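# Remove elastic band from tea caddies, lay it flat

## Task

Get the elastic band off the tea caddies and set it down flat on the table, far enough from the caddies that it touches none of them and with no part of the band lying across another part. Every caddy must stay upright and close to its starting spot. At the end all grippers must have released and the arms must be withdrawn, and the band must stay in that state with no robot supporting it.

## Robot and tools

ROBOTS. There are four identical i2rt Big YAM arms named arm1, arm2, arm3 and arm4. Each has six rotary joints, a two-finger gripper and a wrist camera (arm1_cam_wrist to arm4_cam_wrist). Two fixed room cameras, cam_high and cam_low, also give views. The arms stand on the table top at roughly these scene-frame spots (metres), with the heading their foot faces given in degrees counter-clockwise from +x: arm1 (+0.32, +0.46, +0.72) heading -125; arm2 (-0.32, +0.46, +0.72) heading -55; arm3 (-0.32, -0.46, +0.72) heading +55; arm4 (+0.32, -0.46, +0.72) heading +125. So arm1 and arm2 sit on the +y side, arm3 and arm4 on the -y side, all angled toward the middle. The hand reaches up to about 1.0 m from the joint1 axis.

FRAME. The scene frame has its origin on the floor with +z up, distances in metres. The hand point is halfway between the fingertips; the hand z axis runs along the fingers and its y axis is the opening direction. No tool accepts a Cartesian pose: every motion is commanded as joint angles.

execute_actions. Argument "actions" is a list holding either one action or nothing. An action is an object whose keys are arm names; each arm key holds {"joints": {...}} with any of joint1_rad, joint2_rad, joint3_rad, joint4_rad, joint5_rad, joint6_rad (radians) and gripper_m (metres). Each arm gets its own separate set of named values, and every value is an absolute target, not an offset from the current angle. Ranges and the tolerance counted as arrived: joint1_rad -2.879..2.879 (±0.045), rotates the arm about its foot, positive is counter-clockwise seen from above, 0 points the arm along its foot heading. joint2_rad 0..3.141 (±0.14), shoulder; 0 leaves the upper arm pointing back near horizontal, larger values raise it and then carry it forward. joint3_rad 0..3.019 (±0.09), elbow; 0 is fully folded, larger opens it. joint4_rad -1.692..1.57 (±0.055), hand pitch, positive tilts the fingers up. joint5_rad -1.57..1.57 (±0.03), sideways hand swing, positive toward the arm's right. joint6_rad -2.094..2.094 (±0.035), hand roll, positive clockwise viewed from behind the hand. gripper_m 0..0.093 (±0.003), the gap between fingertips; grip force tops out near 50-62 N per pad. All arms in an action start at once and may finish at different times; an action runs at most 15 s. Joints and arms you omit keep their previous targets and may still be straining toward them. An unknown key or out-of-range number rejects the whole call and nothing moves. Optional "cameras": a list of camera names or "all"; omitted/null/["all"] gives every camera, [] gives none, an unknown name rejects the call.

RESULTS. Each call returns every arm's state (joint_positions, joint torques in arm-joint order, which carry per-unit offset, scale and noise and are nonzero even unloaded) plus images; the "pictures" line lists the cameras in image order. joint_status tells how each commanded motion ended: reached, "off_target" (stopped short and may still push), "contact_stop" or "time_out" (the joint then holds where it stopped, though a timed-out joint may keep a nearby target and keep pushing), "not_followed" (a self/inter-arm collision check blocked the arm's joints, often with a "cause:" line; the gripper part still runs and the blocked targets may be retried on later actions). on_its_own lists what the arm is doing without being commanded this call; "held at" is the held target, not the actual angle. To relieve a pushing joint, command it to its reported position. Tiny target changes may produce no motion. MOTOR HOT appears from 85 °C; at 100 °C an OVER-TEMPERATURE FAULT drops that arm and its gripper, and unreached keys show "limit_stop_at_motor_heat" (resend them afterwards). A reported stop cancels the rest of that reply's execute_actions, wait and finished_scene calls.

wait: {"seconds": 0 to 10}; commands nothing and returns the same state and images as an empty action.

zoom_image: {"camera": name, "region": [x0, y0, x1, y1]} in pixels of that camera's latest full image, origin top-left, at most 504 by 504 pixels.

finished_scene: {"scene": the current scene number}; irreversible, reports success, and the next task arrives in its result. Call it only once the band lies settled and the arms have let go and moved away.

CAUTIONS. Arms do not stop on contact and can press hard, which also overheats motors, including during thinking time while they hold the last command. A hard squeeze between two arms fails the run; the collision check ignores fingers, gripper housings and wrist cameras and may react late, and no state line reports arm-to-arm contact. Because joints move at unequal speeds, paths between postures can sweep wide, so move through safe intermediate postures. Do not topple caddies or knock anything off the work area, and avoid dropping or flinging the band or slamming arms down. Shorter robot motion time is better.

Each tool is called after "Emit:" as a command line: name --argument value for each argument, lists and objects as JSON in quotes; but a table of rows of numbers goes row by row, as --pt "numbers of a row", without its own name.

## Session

Emit:
execute_actions --actions '[]'

Scene clock: 0.00 s.
Joint torques (N m, as the arm reports them, + toward a larger angle): no reading
Motor temperatures (°C, as the motors report them): arm1=[23 25 31 23 24 23] | arm2=[21 24 30 25 23 25] | arm3=[22 24 29 25 25 22] | arm4=[23 25 28 24 22 25]
arm1.joint_positions: joint1_rad=-0.004 joint2_rad=+0.433 joint3_rad=+1.471 joint4_rad=-1.541 joint5_rad=-0.011 joint6_rad=-0.002 gripper_m=+0.095
arm1.joint_status: not commanded
arm1.hand: x=+0.2580 y=+0.3609 z=+1.2994 quat_wxyz=(-0.249, -0.753, -0.418, +0.443) (m; scene frame)
arm2.joint_positions: joint1_rad=+0.017 joint2_rad=+0.451 joint3_rad=+1.478 joint4_rad=-1.537 joint5_rad=-0.012 joint6_rad=-0.013 gripper_m=+0.094
arm2.joint_status: not commanded
arm2.hand: x=-0.2479 y=+0.3675 z=+1.3127 quat_wxyz=(-0.460, -0.368, -0.777, +0.220) (m; scene frame)
arm3.joint_positions: joint1_rad=+0.006 joint2_rad=+0.426 joint3_rad=+1.469 joint4_rad=-1.520 joint5_rad=+0.003 joint6_rad=+0.004 gripper_m=+0.094
arm3.joint_status: not commanded
arm3.hand: x=-0.2502 y=-0.3676 z=+1.3352 quat_wxyz=(-0.464, +0.383, -0.763, -0.235) (m; scene frame)
arm4.joint_positions: joint1_rad=+0.016 joint2_rad=+0.447 joint3_rad=+1.467 joint4_rad=-1.545 joint5_rad=+0.011 joint6_rad=+0.000 gripper_m=+0.095
arm4.joint_status: not commanded
arm4.hand: x=+0.2539 y=-0.3636 z=+1.3268 quat_wxyz=(-0.237, +0.766, -0.400, -0.444) (m; scene frame)
pictures: arm1_cam_wrist, arm2_cam_wrist, arm3_cam_wrist, arm4_cam_wrist, cam_high, cam_low
Images, in order (width x height): arm1_cam_wrist 672x504, arm2_cam_wrist 672x504, arm3_cam_wrist 672x504, arm4_cam_wrist 672x504, cam_high 672x504, cam_low 672x504.

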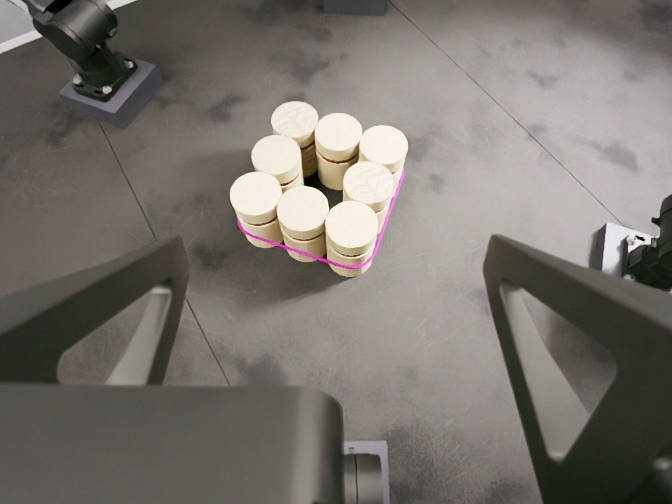

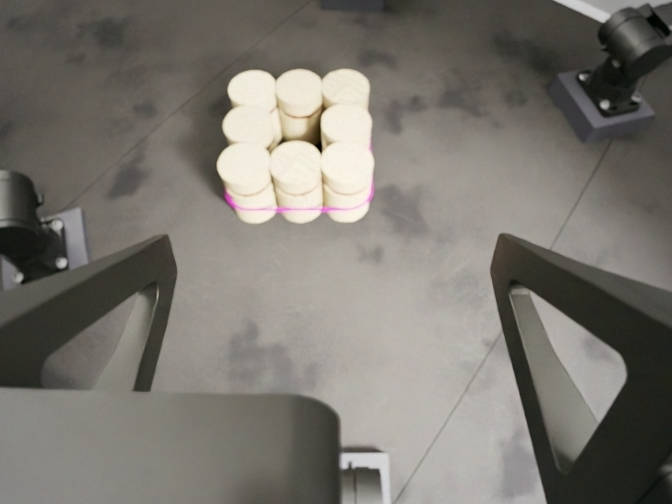

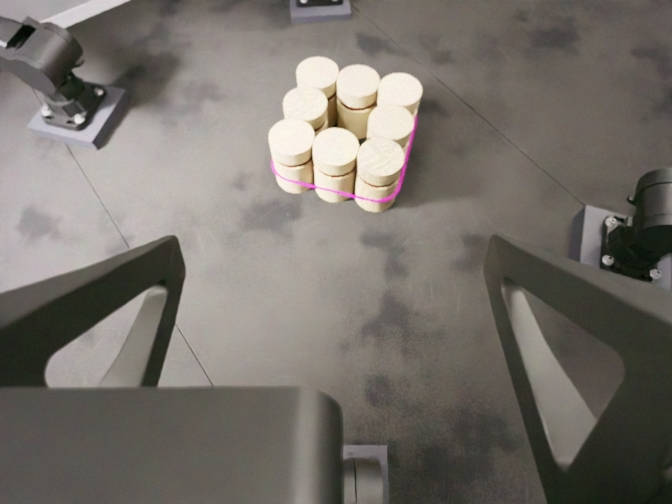

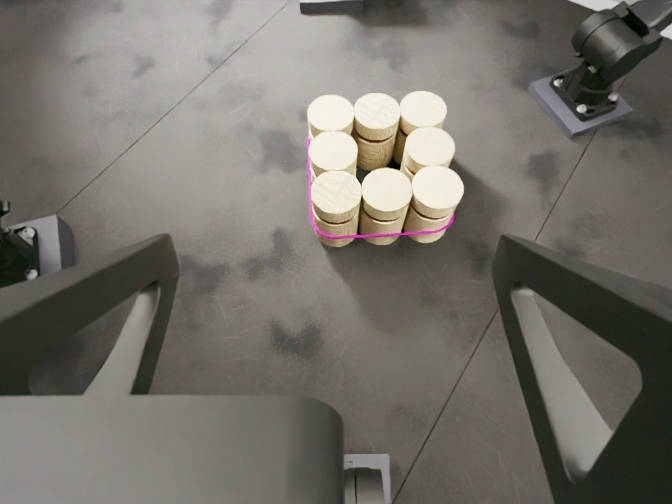

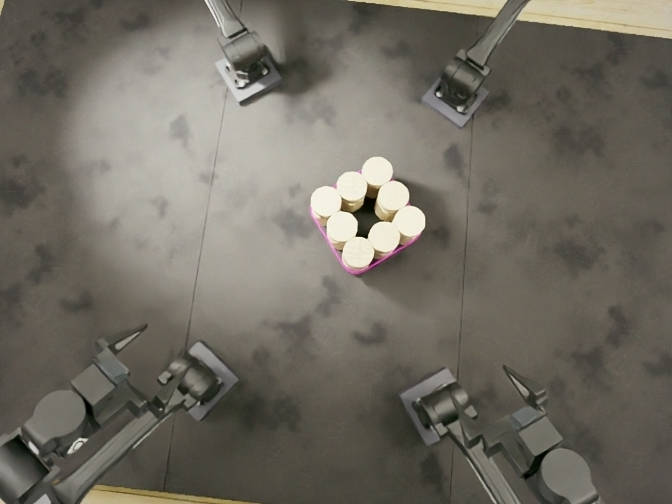

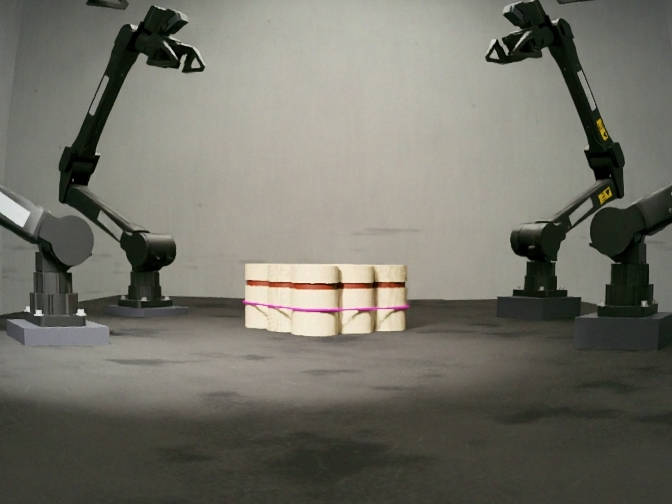

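Emit:
execute_actions --actions '[{"arm1":{"joints":{"joint1_rad":0.085,"joint2_rad":0.988,"joint3_rad":0.703,"joint4_rad":-0.75,"joint6_rad":-1.15,"gripper_m":0.028}},"arm2":{"joints":{"joint1_rad":0.045,"joint2_rad":1.361,"joint3_rad":0.841,"joint4_rad":-0.515,"joint6_rad":-1.6,"gripper_m":0.028}},"arm3":{"joints":{"joint1_rad":-0.075,"joint2_rad":1.497,"joint3_rad":0.957,"joint4_rad":-0.495,"joint6_rad":-1.38,"gripper_m":0.028}},"arm4":{"joints":{"joint1_rad":-0.3,"joint2_rad":1.285,"joint3_rad":0.807,"joint4_rad":-0.557,"joint6_rad":-1.93,"gripper_m":0.028}}}]'

Scene clock: 42.47 s.
Joint torques (N m, as the arm reports them, + toward a larger angle): arm1=[ 1.83 -3.25  7.79  1.83  0.02 -0.05] | arm2=[ 0.26 -8.05  8.01  1.68 -0.09 -0.16] | arm3=[ -0.1  -10.02   9.57   1.35   0.01   0.09] | arm4=[  0.61 -10.68  10.5    1.81  -0.03   0.07]
Motor temperatures (°C, as the motors report them): arm1=[23 26 33 23 24 23] | arm2=[21 24 32 25 23 25] | arm3=[22 24 30 25 25 22] | arm4=[23 25 30 24 22 25]
arm1.joint_positions: joint1_rad=+0.074 joint2_rad=+0.986 joint3_rad=+0.711 joint4_rad=-0.769 joint5_rad=-0.011 joint6_rad=-1.138 gripper_m=+0.028
arm1.joint_status: all done
arm1.hand: x=+0.1522 y=+0.1403 z=+0.9053 quat_wxyz=(+0.001, -0.427, -0.866, +0.260) (m; scene frame)
arm2.joint_positions: joint1_rad=+0.029 joint2_rad=+1.353 joint3_rad=+0.825 joint4_rad=-0.537 joint5_rad=-0.012 joint6_rad=-1.585 gripper_m=+0.028
arm2.joint_status: all done
arm2.hand: x=-0.0338 y=+0.1075 z=+0.8594 quat_wxyz=(-0.090, +0.329, -0.909, +0.238) (m; scene frame)
arm3.joint_positions: joint1_rad=-0.065 joint2_rad=+1.482 joint3_rad=+0.945 joint4_rad=-0.510 joint5_rad=+0.003 joint6_rad=-1.364 gripper_m=+0.028
arm3.joint_status: all done
arm3.hand: x=+0.0099 y=-0.0748 z=+0.8748 quat_wxyz=(-0.251, +0.867, -0.426, +0.065) (m; scene frame)
arm4.joint_positions: joint1_rad=-0.294 joint2_rad=+1.289 joint3_rad=+0.793 joint4_rad=-0.572 joint5_rad=+0.011 joint6_rad=-1.916 gripper_m=+0.028
arm4.joint_status: all done
arm4.hand: x=+0.1930 y=-0.0440 z=+0.8883 quat_wxyz=(-0.253, +0.918, +0.306, +0.010) (m; scene frame)
pictures: arm1_cam_wrist, arm2_cam_wrist, arm3_cam_wrist, arm4_cam_wrist, cam_high, cam_low
Images, in order (width x height): arm1_cam_wrist 672x504, arm2_cam_wrist 672x504, arm3_cam_wrist 672x504, arm4_cam_wrist 672x504, cam_high 672x504, cam_low 672x504.

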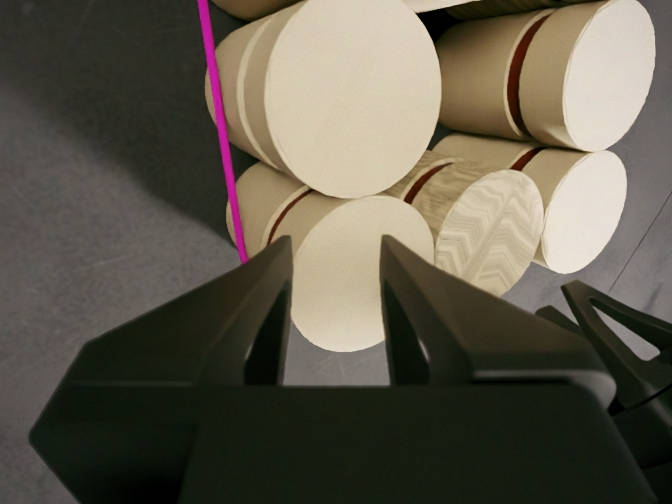

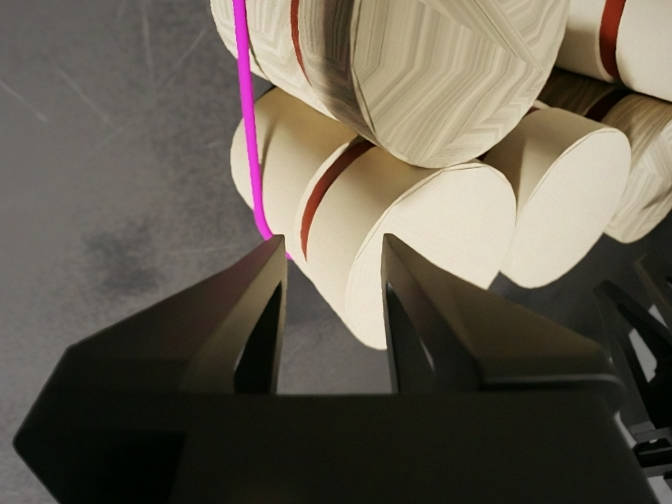

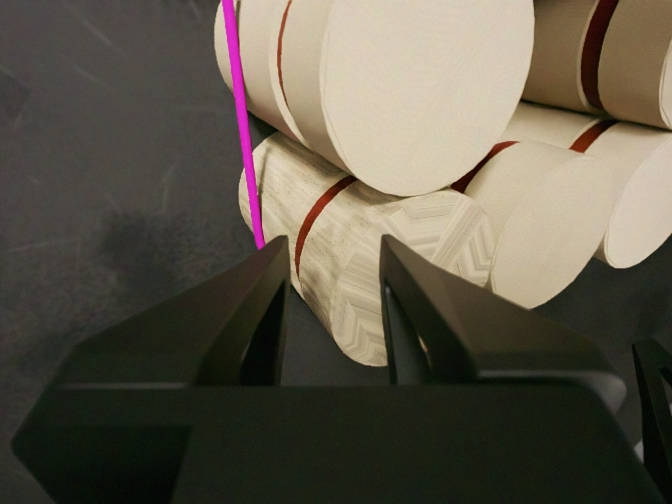

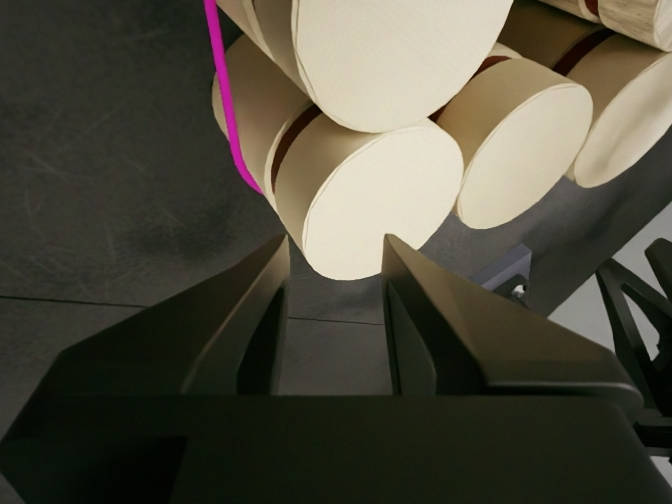

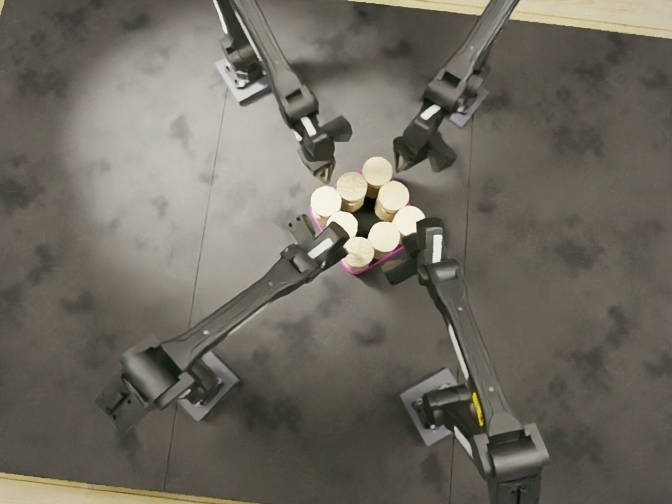

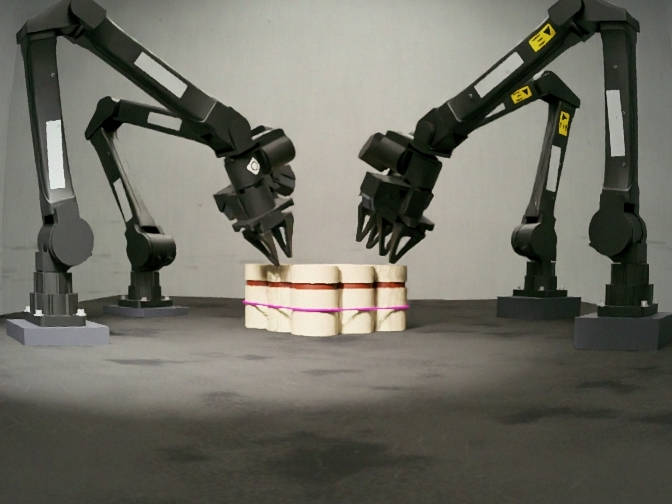

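Emit:
execute_actions --actions '[{"arm1":{"joints":{"joint2_rad":1.075,"joint3_rad":0.59,"joint4_rad":-0.56}},"arm2":{"joints":{"joint1_rad":0.084,"joint2_rad":1.40,"joint3_rad":0.82,"joint4_rad":-0.47}},"arm3":{"joints":{"joint1_rad":-0.085,"joint2_rad":1.55,"joint3_rad":0.92,"joint4_rad":-0.41}},"arm4":{"joints":{"joint1_rad":-0.258,"joint2_rad":1.37,"joint3_rad":0.74,"joint4_rad":-0.41}}}]' --cameras '[]'

Emit:
execute_actions --actions '[{"arm1":{"joints":{"joint2_rad":1.159,"joint3_rad":0.485,"joint4_rad":-0.361}},"arm2":{"joints":{"joint2_rad":1.492,"joint3_rad":0.76,"joint4_rad":-0.306}},"arm3":{"joints":{"joint2_rad":1.64,"joint3_rad":0.859,"joint4_rad":-0.253}},"arm4":{"joints":{"joint2_rad":1.466,"joint3_rad":0.666,"joint4_rad":-0.237}}}]'

Scene clock: 66.27 s.
Joint torques (N m, as the arm reports them, + toward a larger angle): arm1=[ 1.77 -4.09  7.9   1.91  0.08 -0.04] | arm2=[-0.2  -8.7   6.57  1.68 -0.1  -0.16] | arm3=[-1.07 -9.26  7.87  1.17  0.01  0.08] | arm4=[  1.53 -11.62   8.66   1.78  -0.03   0.03]
Motor temperatures (°C, as the motors report them): arm1=[23 25 34 23 24 23] | arm2=[21 24 33 25 23 25] | arm3=[22 25 31 25 24 22] | arm4=[23 25 32 24 22 25]
arm1.joint_positions: joint1_rad=+0.074 joint2_rad=+1.080 joint3_rad=+0.585 joint4_rad=-0.583 joint5_rad=-0.012 joint6_rad=-1.138 gripper_m=+0.028
arm1.joint_status: all done
arm1.hand: x=+0.1550 y=+0.1445 z=+0.8363 quat_wxyz=(+0.000, -0.429, -0.870, +0.244) (m; scene frame)
arm2.joint_positions: joint1_rad=+0.075 joint2_rad=+1.393 joint3_rad=+0.819 joint4_rad=-0.491 joint5_rad=-0.012 joint6_rad=-1.585 gripper_m=+0.028
arm2.joint_status: all done
arm2.hand: x=-0.0134 y=+0.1162 z=+0.8452 quat_wxyz=(-0.096, +0.351, -0.901, +0.237) (m; scene frame)
arm3.joint_positions: joint1_rad=-0.072 joint2_rad=+1.526 joint3_rad=+0.928 joint4_rad=-0.419 joint5_rad=+0.003 joint6_rad=-1.366 gripper_m=+0.028
arm3.joint_status: all done
arm3.hand: x=+0.0191 y=-0.0689 z=+0.8566 quat_wxyz=(-0.264, +0.862, -0.426, +0.070) (m; scene frame)
arm4.joint_positions: joint1_rad=-0.264 joint2_rad=+1.378 joint3_rad=+0.737 joint4_rad=-0.424 joint5_rad=+0.011 joint6_rad=-1.917 gripper_m=+0.028
arm4.joint_status: all done
arm4.hand: x=+0.1787 y=-0.0430 z=+0.8440 quat_wxyz=(-0.255, +0.913, +0.320, +0.006) (m; scene frame)
pictures: none
No camera images: the call's "cameras" was empty. Leave "cameras" out to get every camera's image.

Scene clock: 67.20 s.
Joint torques (N m, as the arm reports them, + toward a larger angle): arm1=[ 1.55 -4.15  7.04  1.81  0.14 -0.04] | arm2=[-0.24 -4.03  4.2   1.08 -0.25 -0.13] | arm3=[-0.36 -5.23  5.28  0.82  0.3   0.13] | arm4=[ 1.84 -6.9   5.04  0.84 -0.74  0.04]
Motor temperatures (°C, as the motors report them): arm1=[23 25 34 23 24 23] | arm2=[21 24 33 25 23 25] | arm3=[22 25 31 25 24 22] | arm4=[23 25 32 24 22 25]
arm1.joint_positions: joint1_rad=+0.077 joint2_rad=+1.163 joint3_rad=+0.482 joint4_rad=-0.380 joint5_rad=-0.013 joint6_rad=-1.139 gripper_m=+0.028
arm1.joint_status: all done
arm1.hand: x=+0.1585 y=+0.1484 z=+0.7878 quat_wxyz=(-0.001, -0.426, -0.869, +0.252) (m; scene frame)
arm2.joint_positions: joint1_rad=+0.075 joint2_rad=+1.432 joint3_rad=+0.791 joint4_rad=-0.302 joint5_rad=-0.008 joint6_rad=-1.585 gripper_m=+0.028
arm2.joint_status: all done
arm2.hand: x=+0.0031 y=+0.0966 z=+0.8400 quat_wxyz=(-0.114, +0.344, -0.885, +0.292) (m; scene frame)
arm3.joint_positions: joint1_rad=-0.072 joint2_rad=+1.553 joint3_rad=+0.896 joint4_rad=-0.247 joint5_rad=-0.004 joint6_rad=-1.368 gripper_m=+0.028
arm3.joint_status: all done
arm3.hand: x=+0.0311 y=-0.0529 z=+0.8529 quat_wxyz=(-0.317, +0.848, -0.417, +0.080) (m; scene frame)
arm4.joint_positions: joint1_rad=-0.270 joint2_rad=+1.415 joint3_rad=+0.699 joint4_rad=-0.225 joint5_rad=+0.026 joint6_rad=-1.917 gripper_m=+0.028
arm4.joint_status: all done
arm4.hand: x=+0.1764 y=-0.0206 z=+0.8382 quat_wxyz=(-0.314, +0.898, +0.309, +0.015) (m; scene frame)
pictures: arm1_cam_wrist, arm2_cam_wrist, arm3_cam_wrist, arm4_cam_wrist, cam_high, cam_low
Images, in order (width x height): arm1_cam_wrist 672x504, arm2_cam_wrist 672x504, arm3_cam_wrist 672x504, arm4_cam_wrist 672x504, cam_high 672x504, cam_low 672x504.

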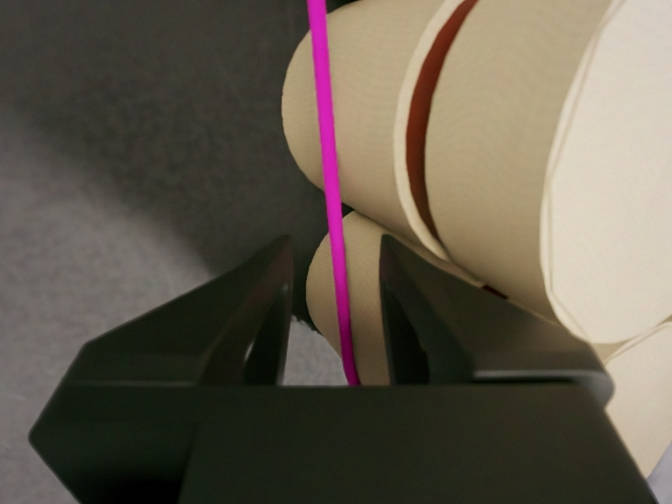

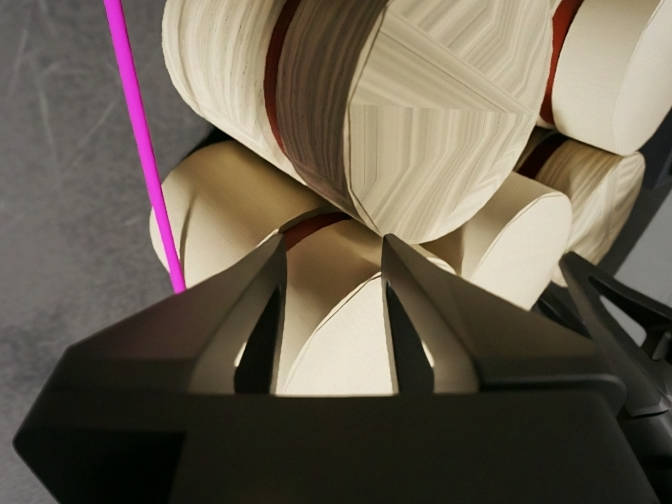

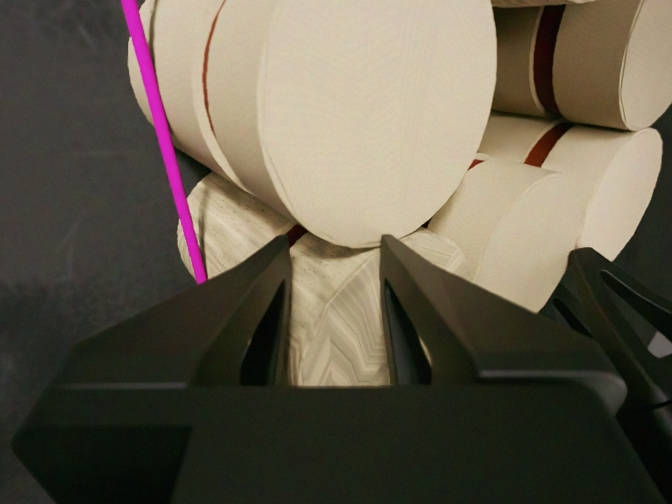

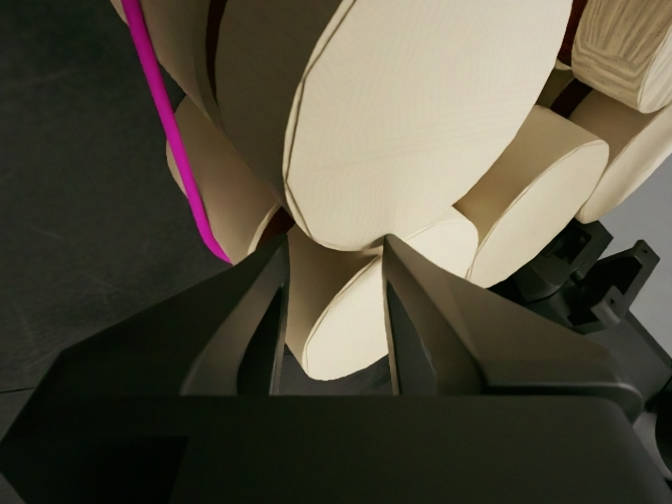

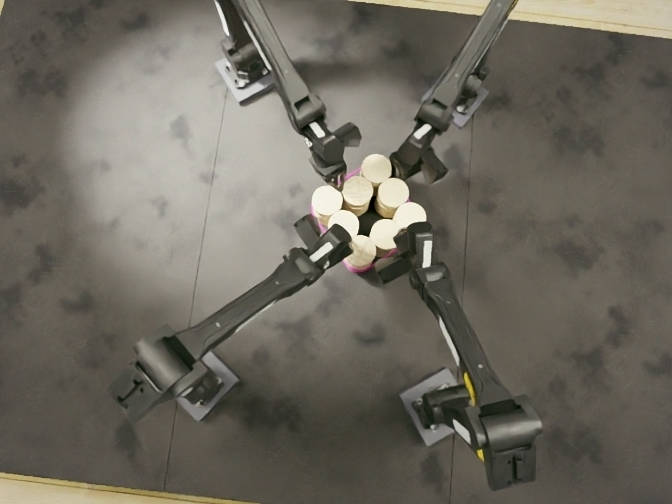

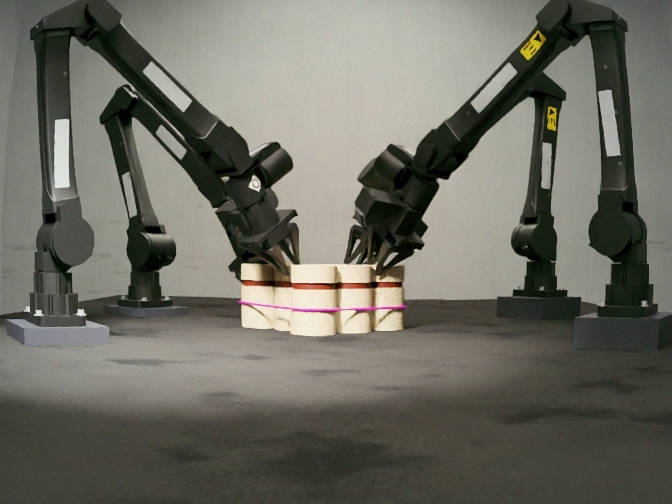

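Emit:
execute_actions --actions '[{"arm2":{"joints":{"joint2_rad":1.39,"joint3_rad":0.80,"joint4_rad":-0.50}},"arm3":{"joints":{"joint2_rad":1.51,"joint3_rad":0.91,"joint4_rad":-0.46}},"arm4":{"joints":{"joint2_rad":1.37,"joint3_rad":0.71,"joint4_rad":-0.45}}}]' --cameras '[]'

Emit:
execute_actions --actions '[{"arm2":{"joints":{"joint2_rad":1.488,"joint3_rad":0.745,"joint4_rad":-0.41}},"arm3":{"joints":{"joint2_rad":1.635,"joint3_rad":0.845,"joint4_rad":-0.37}},"arm4":{"joints":{"joint2_rad":1.462,"joint3_rad":0.652,"joint4_rad":-0.35}}}]'

Scene clock: 77.83 s.
Joint torques (N m, as the arm reports them, + toward a larger angle): arm1=[ 1.63 -4.16  7.    1.8   0.15 -0.04] | arm2=[ 0.09 -9.78  7.04  0.46 -0.12 -0.17] | arm3=[ -0.85 -10.71   8.69  -0.22   0.22   0.13] | arm4=[ 1.91 -8.32  9.23 -0.15 -0.25  0.04]
Motor temperatures (°C, as the motors report them): arm1=[23 25 34 23 24 23] | arm2=[21 24 32 25 23 25] | arm3=[22 24 30 25 24 22] | arm4=[23 25 31 24 22 25]
arm1.joint_positions: joint1_rad=+0.077 joint2_rad=+1.163 joint3_rad=+0.482 joint4_rad=-0.380 joint5_rad=-0.013 joint6_rad=-1.139 gripper_m=+0.028
arm1.joint_status: not commanded
arm1.hand: x=+0.1585 y=+0.1484 z=+0.7878 quat_wxyz=(-0.001, -0.426, -0.869, +0.252) (m; scene frame)
arm2.joint_positions: joint1_rad=+0.075 joint2_rad=+1.397 joint3_rad=+0.792 joint4_rad=-0.485 joint5_rad=-0.011 joint6_rad=-1.585 gripper_m=+0.028
arm2.joint_status: all done
arm2.hand: x=-0.0203 y=+0.1240 z=+0.8322 quat_wxyz=(-0.091, +0.352, -0.904, +0.225) (m; scene frame)
arm3.joint_positions: joint1_rad=-0.072 joint2_rad=+1.507 joint3_rad=+0.907 joint4_rad=-0.428 joint5_rad=-0.003 joint6_rad=-1.369 gripper_m=+0.028
arm3.joint_status: all done
arm3.hand: x=+0.0118 y=-0.0757 z=+0.8560 quat_wxyz=(-0.260, +0.865, -0.425, +0.066) (m; scene frame)
arm4.joint_positions: joint1_rad=-0.270 joint2_rad=+1.346 joint3_rad=+0.701 joint4_rad=-0.419 joint5_rad=+0.016 joint6_rad=-1.917 gripper_m=+0.028
arm4.joint_status: all done
arm4.hand: x=+0.1858 y=-0.0540 z=+0.8427 quat_wxyz=(-0.255, +0.913, +0.317, +0.009) (m; scene frame)
pictures: none
No camera images: the call's "cameras" was empty. Leave "cameras" out to get every camera's image.

Scene clock: 78.70 s.
Joint torques (N m, as the arm reports them, + toward a larger angle): arm1=[ 1.58 -4.15  7.04  1.81  0.15 -0.04] | arm2=[ -0.49 -10.5    6.24   1.58  -0.11  -0.15] | arm3=[-0.35 -3.62  4.12  0.25  0.15  0.14] | arm4=[ 1.78 -4.16  3.72  0.29  0.05  0.04]
Motor temperatures (°C, as the motors report them): arm1=[23 25 34 23 24 23] | arm2=[21 24 32 25 23 25] | arm3=[22 24 30 25 24 22] | arm4=[23 25 31 24 22 25]
arm1.joint_positions: joint1_rad=+0.077 joint2_rad=+1.163 joint3_rad=+0.482 joint4_rad=-0.380 joint5_rad=-0.013 joint6_rad=-1.139 gripper_m=+0.028
arm1.joint_status: not commanded
arm1.hand: x=+0.1585 y=+0.1484 z=+0.7878 quat_wxyz=(-0.001, -0.426, -0.869, +0.252) (m; scene frame)
arm2.joint_positions: joint1_rad=+0.075 joint2_rad=+1.492 joint3_rad=+0.738 joint4_rad=-0.431 joint5_rad=-0.011 joint6_rad=-1.585 gripper_m=+0.028
arm2.joint_status: all done
arm2.hand: x=-0.0335 y=+0.1391 z=+0.7759 quat_wxyz=(-0.075, +0.355, -0.914, +0.181) (m; scene frame)
arm3.joint_positions: joint1_rad=-0.072 joint2_rad=+1.527 joint3_rad=+0.897 joint4_rad=-0.349 joint5_rad=-0.001 joint6_rad=-1.370 gripper_m=+0.028
arm3.joint_status: all done
arm3.hand: x=+0.0196 y=-0.0676 z=+0.8521 quat_wxyz=(-0.282, +0.858, -0.422, +0.073) (m; scene frame)
arm4.joint_positions: joint1_rad=-0.268 joint2_rad=+1.385 joint3_rad=+0.700 joint4_rad=-0.327 joint5_rad=+0.009 joint6_rad=-1.917 gripper_m=+0.028
arm4.joint_status: all done
arm4.hand: x=+0.1788 y=-0.0389 z=+0.8378 quat_wxyz=(-0.280, +0.906, +0.316, +0.006) (m; scene frame)
pictures: arm1_cam_wrist, arm2_cam_wrist, arm3_cam_wrist, arm4_cam_wrist, cam_high, cam_low
Images, in order (width x height): arm1_cam_wrist 672x504, arm2_cam_wrist 672x504, arm3_cam_wrist 672x504, arm4_cam_wrist 672x504, cam_high 672x504, cam_low 672x504.

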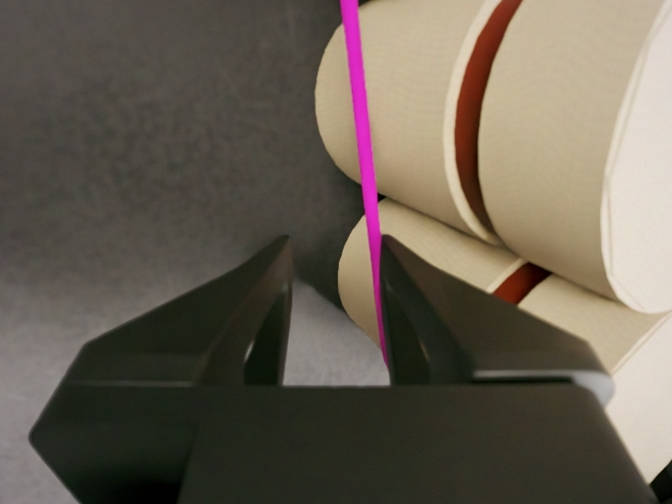

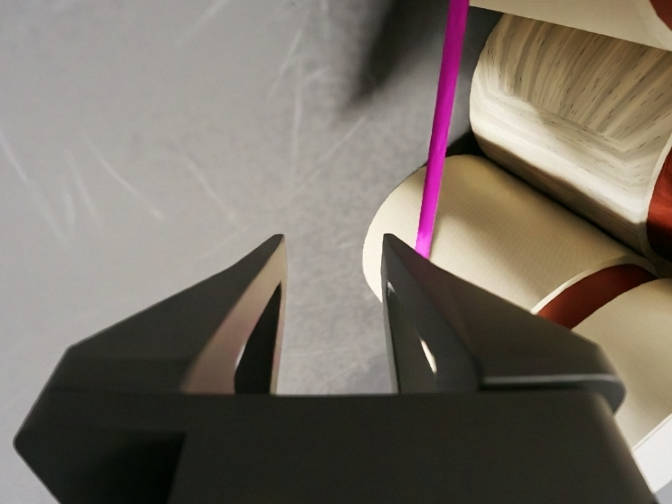

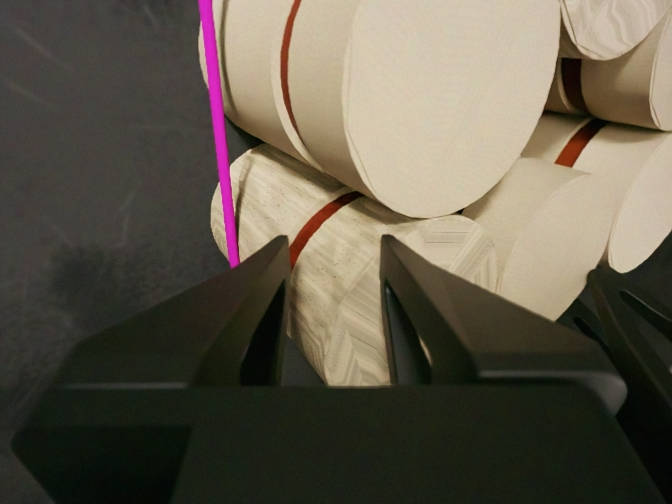

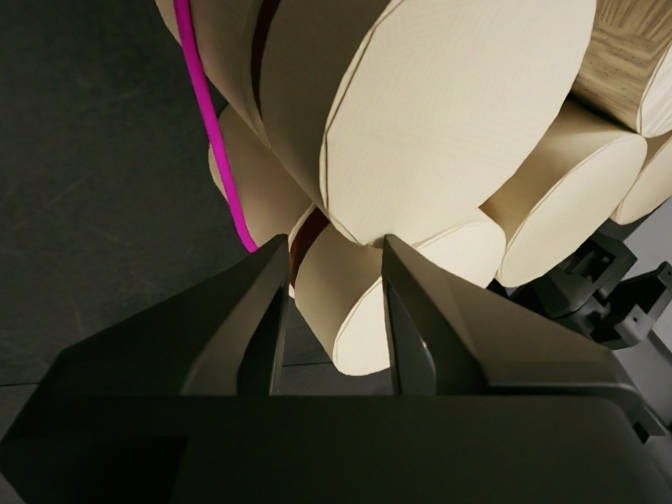

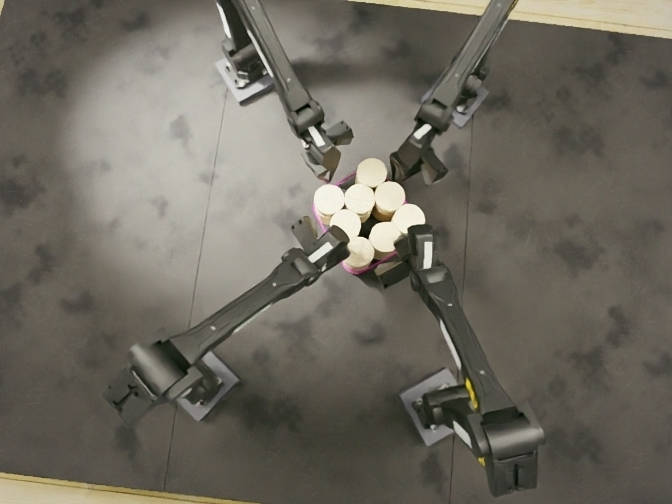

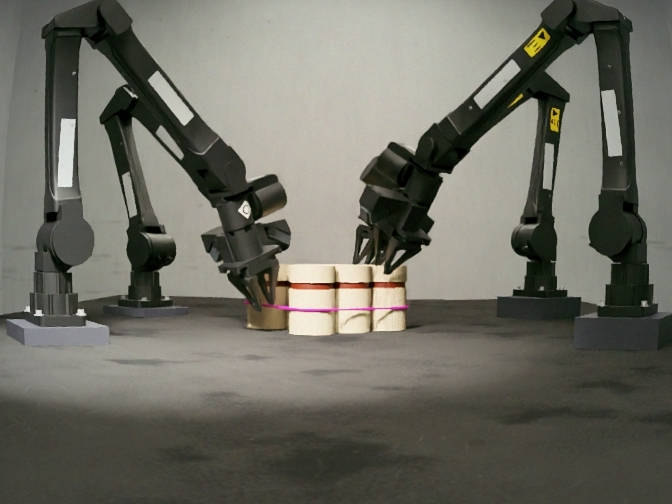

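Emit:
execute_actions --actions '[{"arm1":{"joints":{"joint1_rad":0.047,"joint4_rad":-0.318}},"arm2":{"joints":{"joint2_rad":1.44,"joint1_rad":0.10}},"arm3":{"joints":{"joint2_rad":1.49,"joint3_rad":0.90,"joint4_rad":-0.54}},"arm4":{"joints":{"joint2_rad":1.34,"joint3_rad":0.70,"joint4_rad":-0.52}}}]' --cameras '[]'

Emit:
execute_actions --actions '[{"arm2":{"joints":{"joint4_rad":-0.33}},"arm3":{"joints":{"joint2_rad":1.575,"joint3_rad":0.87,"joint4_rad":-0.49}},"arm4":{"joints":{"joint2_rad":1.40,"joint3_rad":0.68,"joint4_rad":-0.47}}}]'

Scene clock: 92.70 s.
Joint torques (N m, as the arm reports them, + toward a larger angle): arm1=[-0.02 -4.19  7.08  1.84  0.14 -0.04] | arm2=[-0.06 -9.91  6.37  1.63 -0.12 -0.17] | arm3=[ -0.36 -10.27   8.02   0.44   0.14   0.12] | arm4=[ 1.8  -8.69  7.87  0.13 -0.21  0.02]
Motor temperatures (°C, as the motors report them): arm1=[23 25 34 23 24 23] | arm2=[21 24 32 25 23 25] | arm3=[22 24 30 25 24 22] | arm4=[23 25 30 24 22 25]
arm1.joint_positions: joint1_rad=+0.059 joint2_rad=+1.163 joint3_rad=+0.482 joint4_rad=-0.337 joint5_rad=-0.013 joint6_rad=-1.139 gripper_m=+0.028
arm1.joint_status: all done
arm1.hand: x=+0.1486 y=+0.1435 z=+0.7930 quat_wxyz=(+0.002, -0.431, -0.860, +0.272) (m; scene frame)
arm2.joint_positions: joint1_rad=+0.085 joint2_rad=+1.445 joint3_rad=+0.738 joint4_rad=-0.429 joint5_rad=-0.011 joint6_rad=-1.585 gripper_m=+0.028
arm2.joint_status: all done
arm2.hand: x=-0.0273 y=+0.1382 z=+0.7955 quat_wxyz=(-0.084, +0.358, -0.907, +0.203) (m; scene frame)
arm3.joint_positions: joint1_rad=-0.072 joint2_rad=+1.494 joint3_rad=+0.904 joint4_rad=-0.532 joint5_rad=+0.000 joint6_rad=-1.370 gripper_m=+0.028
arm3.joint_status: all done
arm3.hand: x=-0.0027 y=-0.0935 z=+0.8488 quat_wxyz=(-0.216, +0.875, -0.430, +0.056) (m; scene frame)
arm4.joint_positions: joint1_rad=-0.268 joint2_rad=+1.325 joint3_rad=+0.706 joint4_rad=-0.498 joint5_rad=+0.014 joint6_rad=-1.917 gripper_m=+0.028
arm4.joint_status: all done
arm4.hand: x=+0.1893 y=-0.0676 z=+0.8439 quat_wxyz=(-0.230, +0.919, +0.320, +0.008) (m; scene frame)
pictures: none
No camera images: the call's "cameras" was empty. Leave "cameras" out to get every camera's image.

Scene clock: 93.57 s.
Joint torques (N m, as the arm reports them, + toward a larger angle): arm1=[ 0.05 -4.19  7.08  1.86  0.14 -0.04] | arm2=[ 0.1  -9.75  6.51  1.77 -0.12 -0.15] | arm3=[-0.37 -9.71  7.41  1.14  0.13  0.12] | arm4=[ 1.77 -5.46  5.99  0.27 -0.23  0.03]
Motor temperatures (°C, as the motors report them): arm1=[23 25 34 23 24 23] | arm2=[21 24 32 25 23 25] | arm3=[22 24 30 25 24 22] | arm4=[23 25 30 24 22 25]
arm1.joint_positions: joint1_rad=+0.059 joint2_rad=+1.163 joint3_rad=+0.482 joint4_rad=-0.337 joint5_rad=-0.013 joint6_rad=-1.139 gripper_m=+0.028
arm1.joint_status: not commanded
arm1.hand: x=+0.1486 y=+0.1435 z=+0.7930 quat_wxyz=(+0.002, -0.431, -0.860, +0.272) (m; scene frame)
arm2.joint_positions: joint1_rad=+0.085 joint2_rad=+1.445 joint3_rad=+0.738 joint4_rad=-0.351 joint5_rad=-0.011 joint6_rad=-1.585 gripper_m=+0.028
arm2.joint_status: all done
arm2.hand: x=-0.0160 y=+0.1257 z=+0.8043 quat_wxyz=(-0.097, +0.355, -0.899, +0.239) (m; scene frame)
arm3.joint_positions: joint1_rad=-0.072 joint2_rad=+1.562 joint3_rad=+0.872 joint4_rad=-0.503 joint5_rad=+0.000 joint6_rad=-1.370 gripper_m=+0.028
arm3.joint_status: all done
arm3.hand: x=-0.0115 y=-0.1036 z=+0.8070 quat_wxyz=(-0.181, +0.882, -0.433, +0.047) (m; scene frame)
arm4.joint_positions: joint1_rad=-0.268 joint2_rad=+1.345 joint3_rad=+0.706 joint4_rad=-0.450 joint5_rad=+0.015 joint6_rad=-1.917 gripper_m=+0.028
arm4.joint_status: all done
arm4.hand: x=+0.1865 y=-0.0587 z=+0.8414 quat_wxyz=(-0.243, +0.916, +0.319, +0.009) (m; scene frame)
pictures: arm1_cam_wrist, arm2_cam_wrist, arm3_cam_wrist, arm4_cam_wrist, cam_high, cam_low
Images, in order (width x height): arm1_cam_wrist 672x504, arm2_cam_wrist 672x504, arm3_cam_wrist 672x504, arm4_cam_wrist 672x504, cam_high 672x504, cam_low 672x504.

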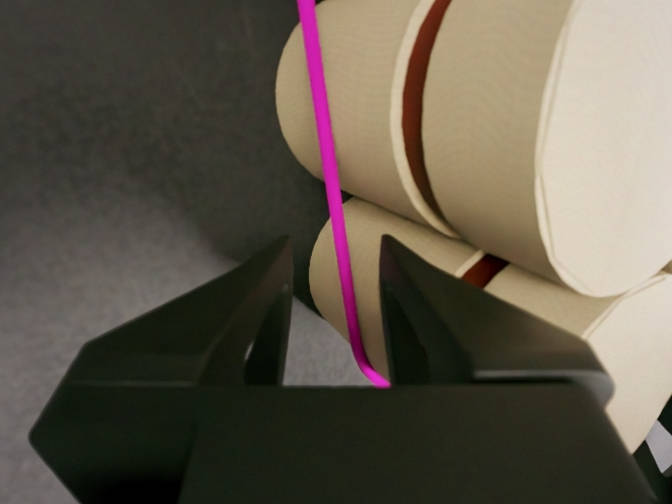

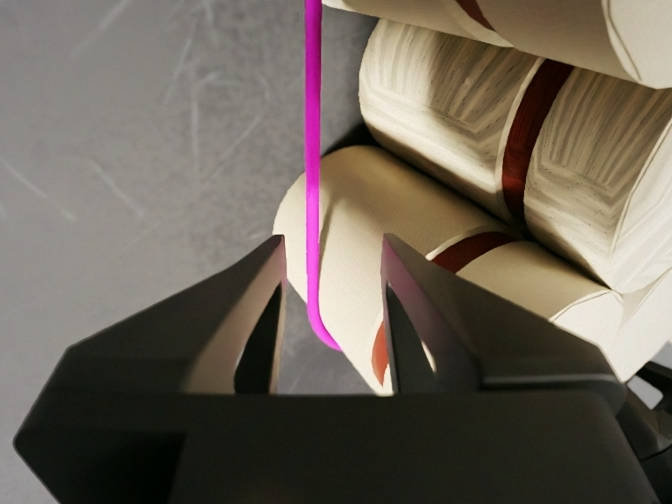

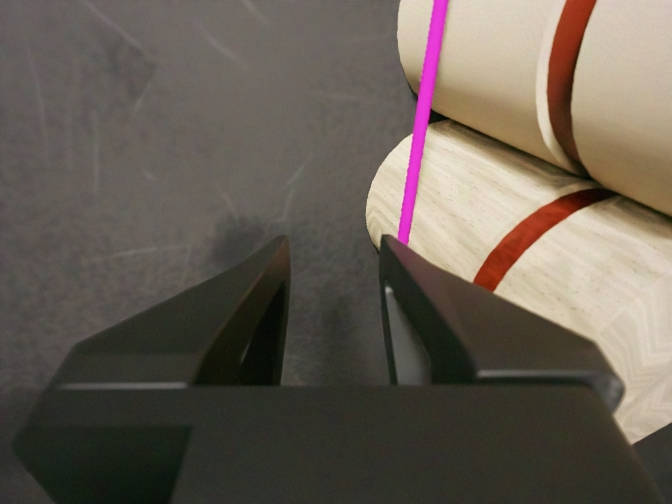

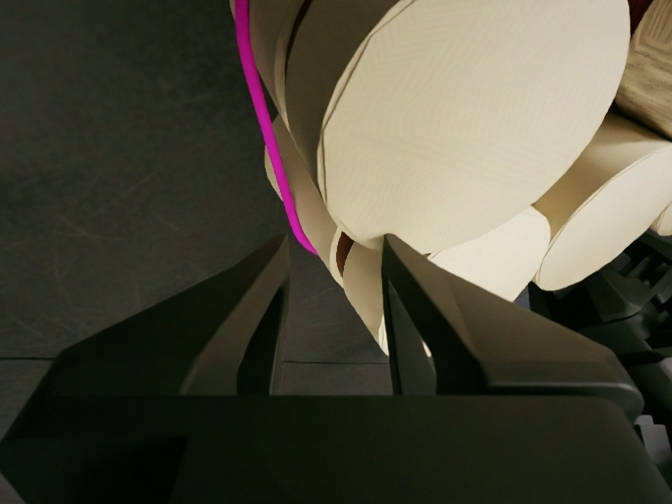

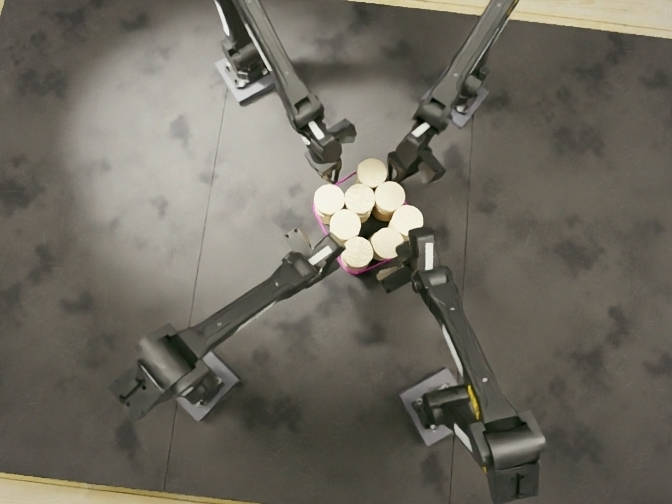

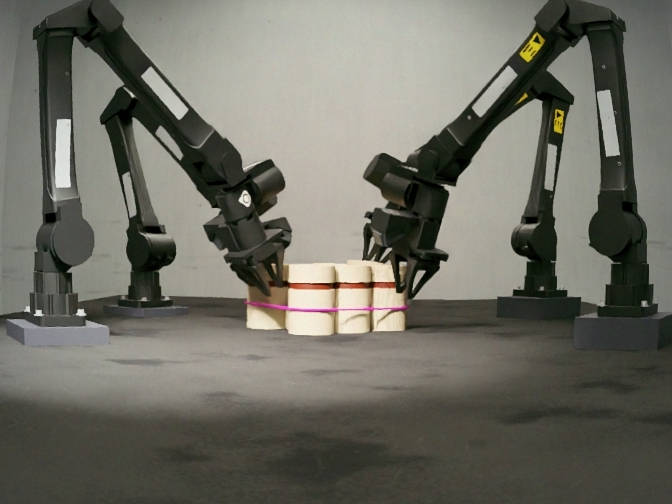

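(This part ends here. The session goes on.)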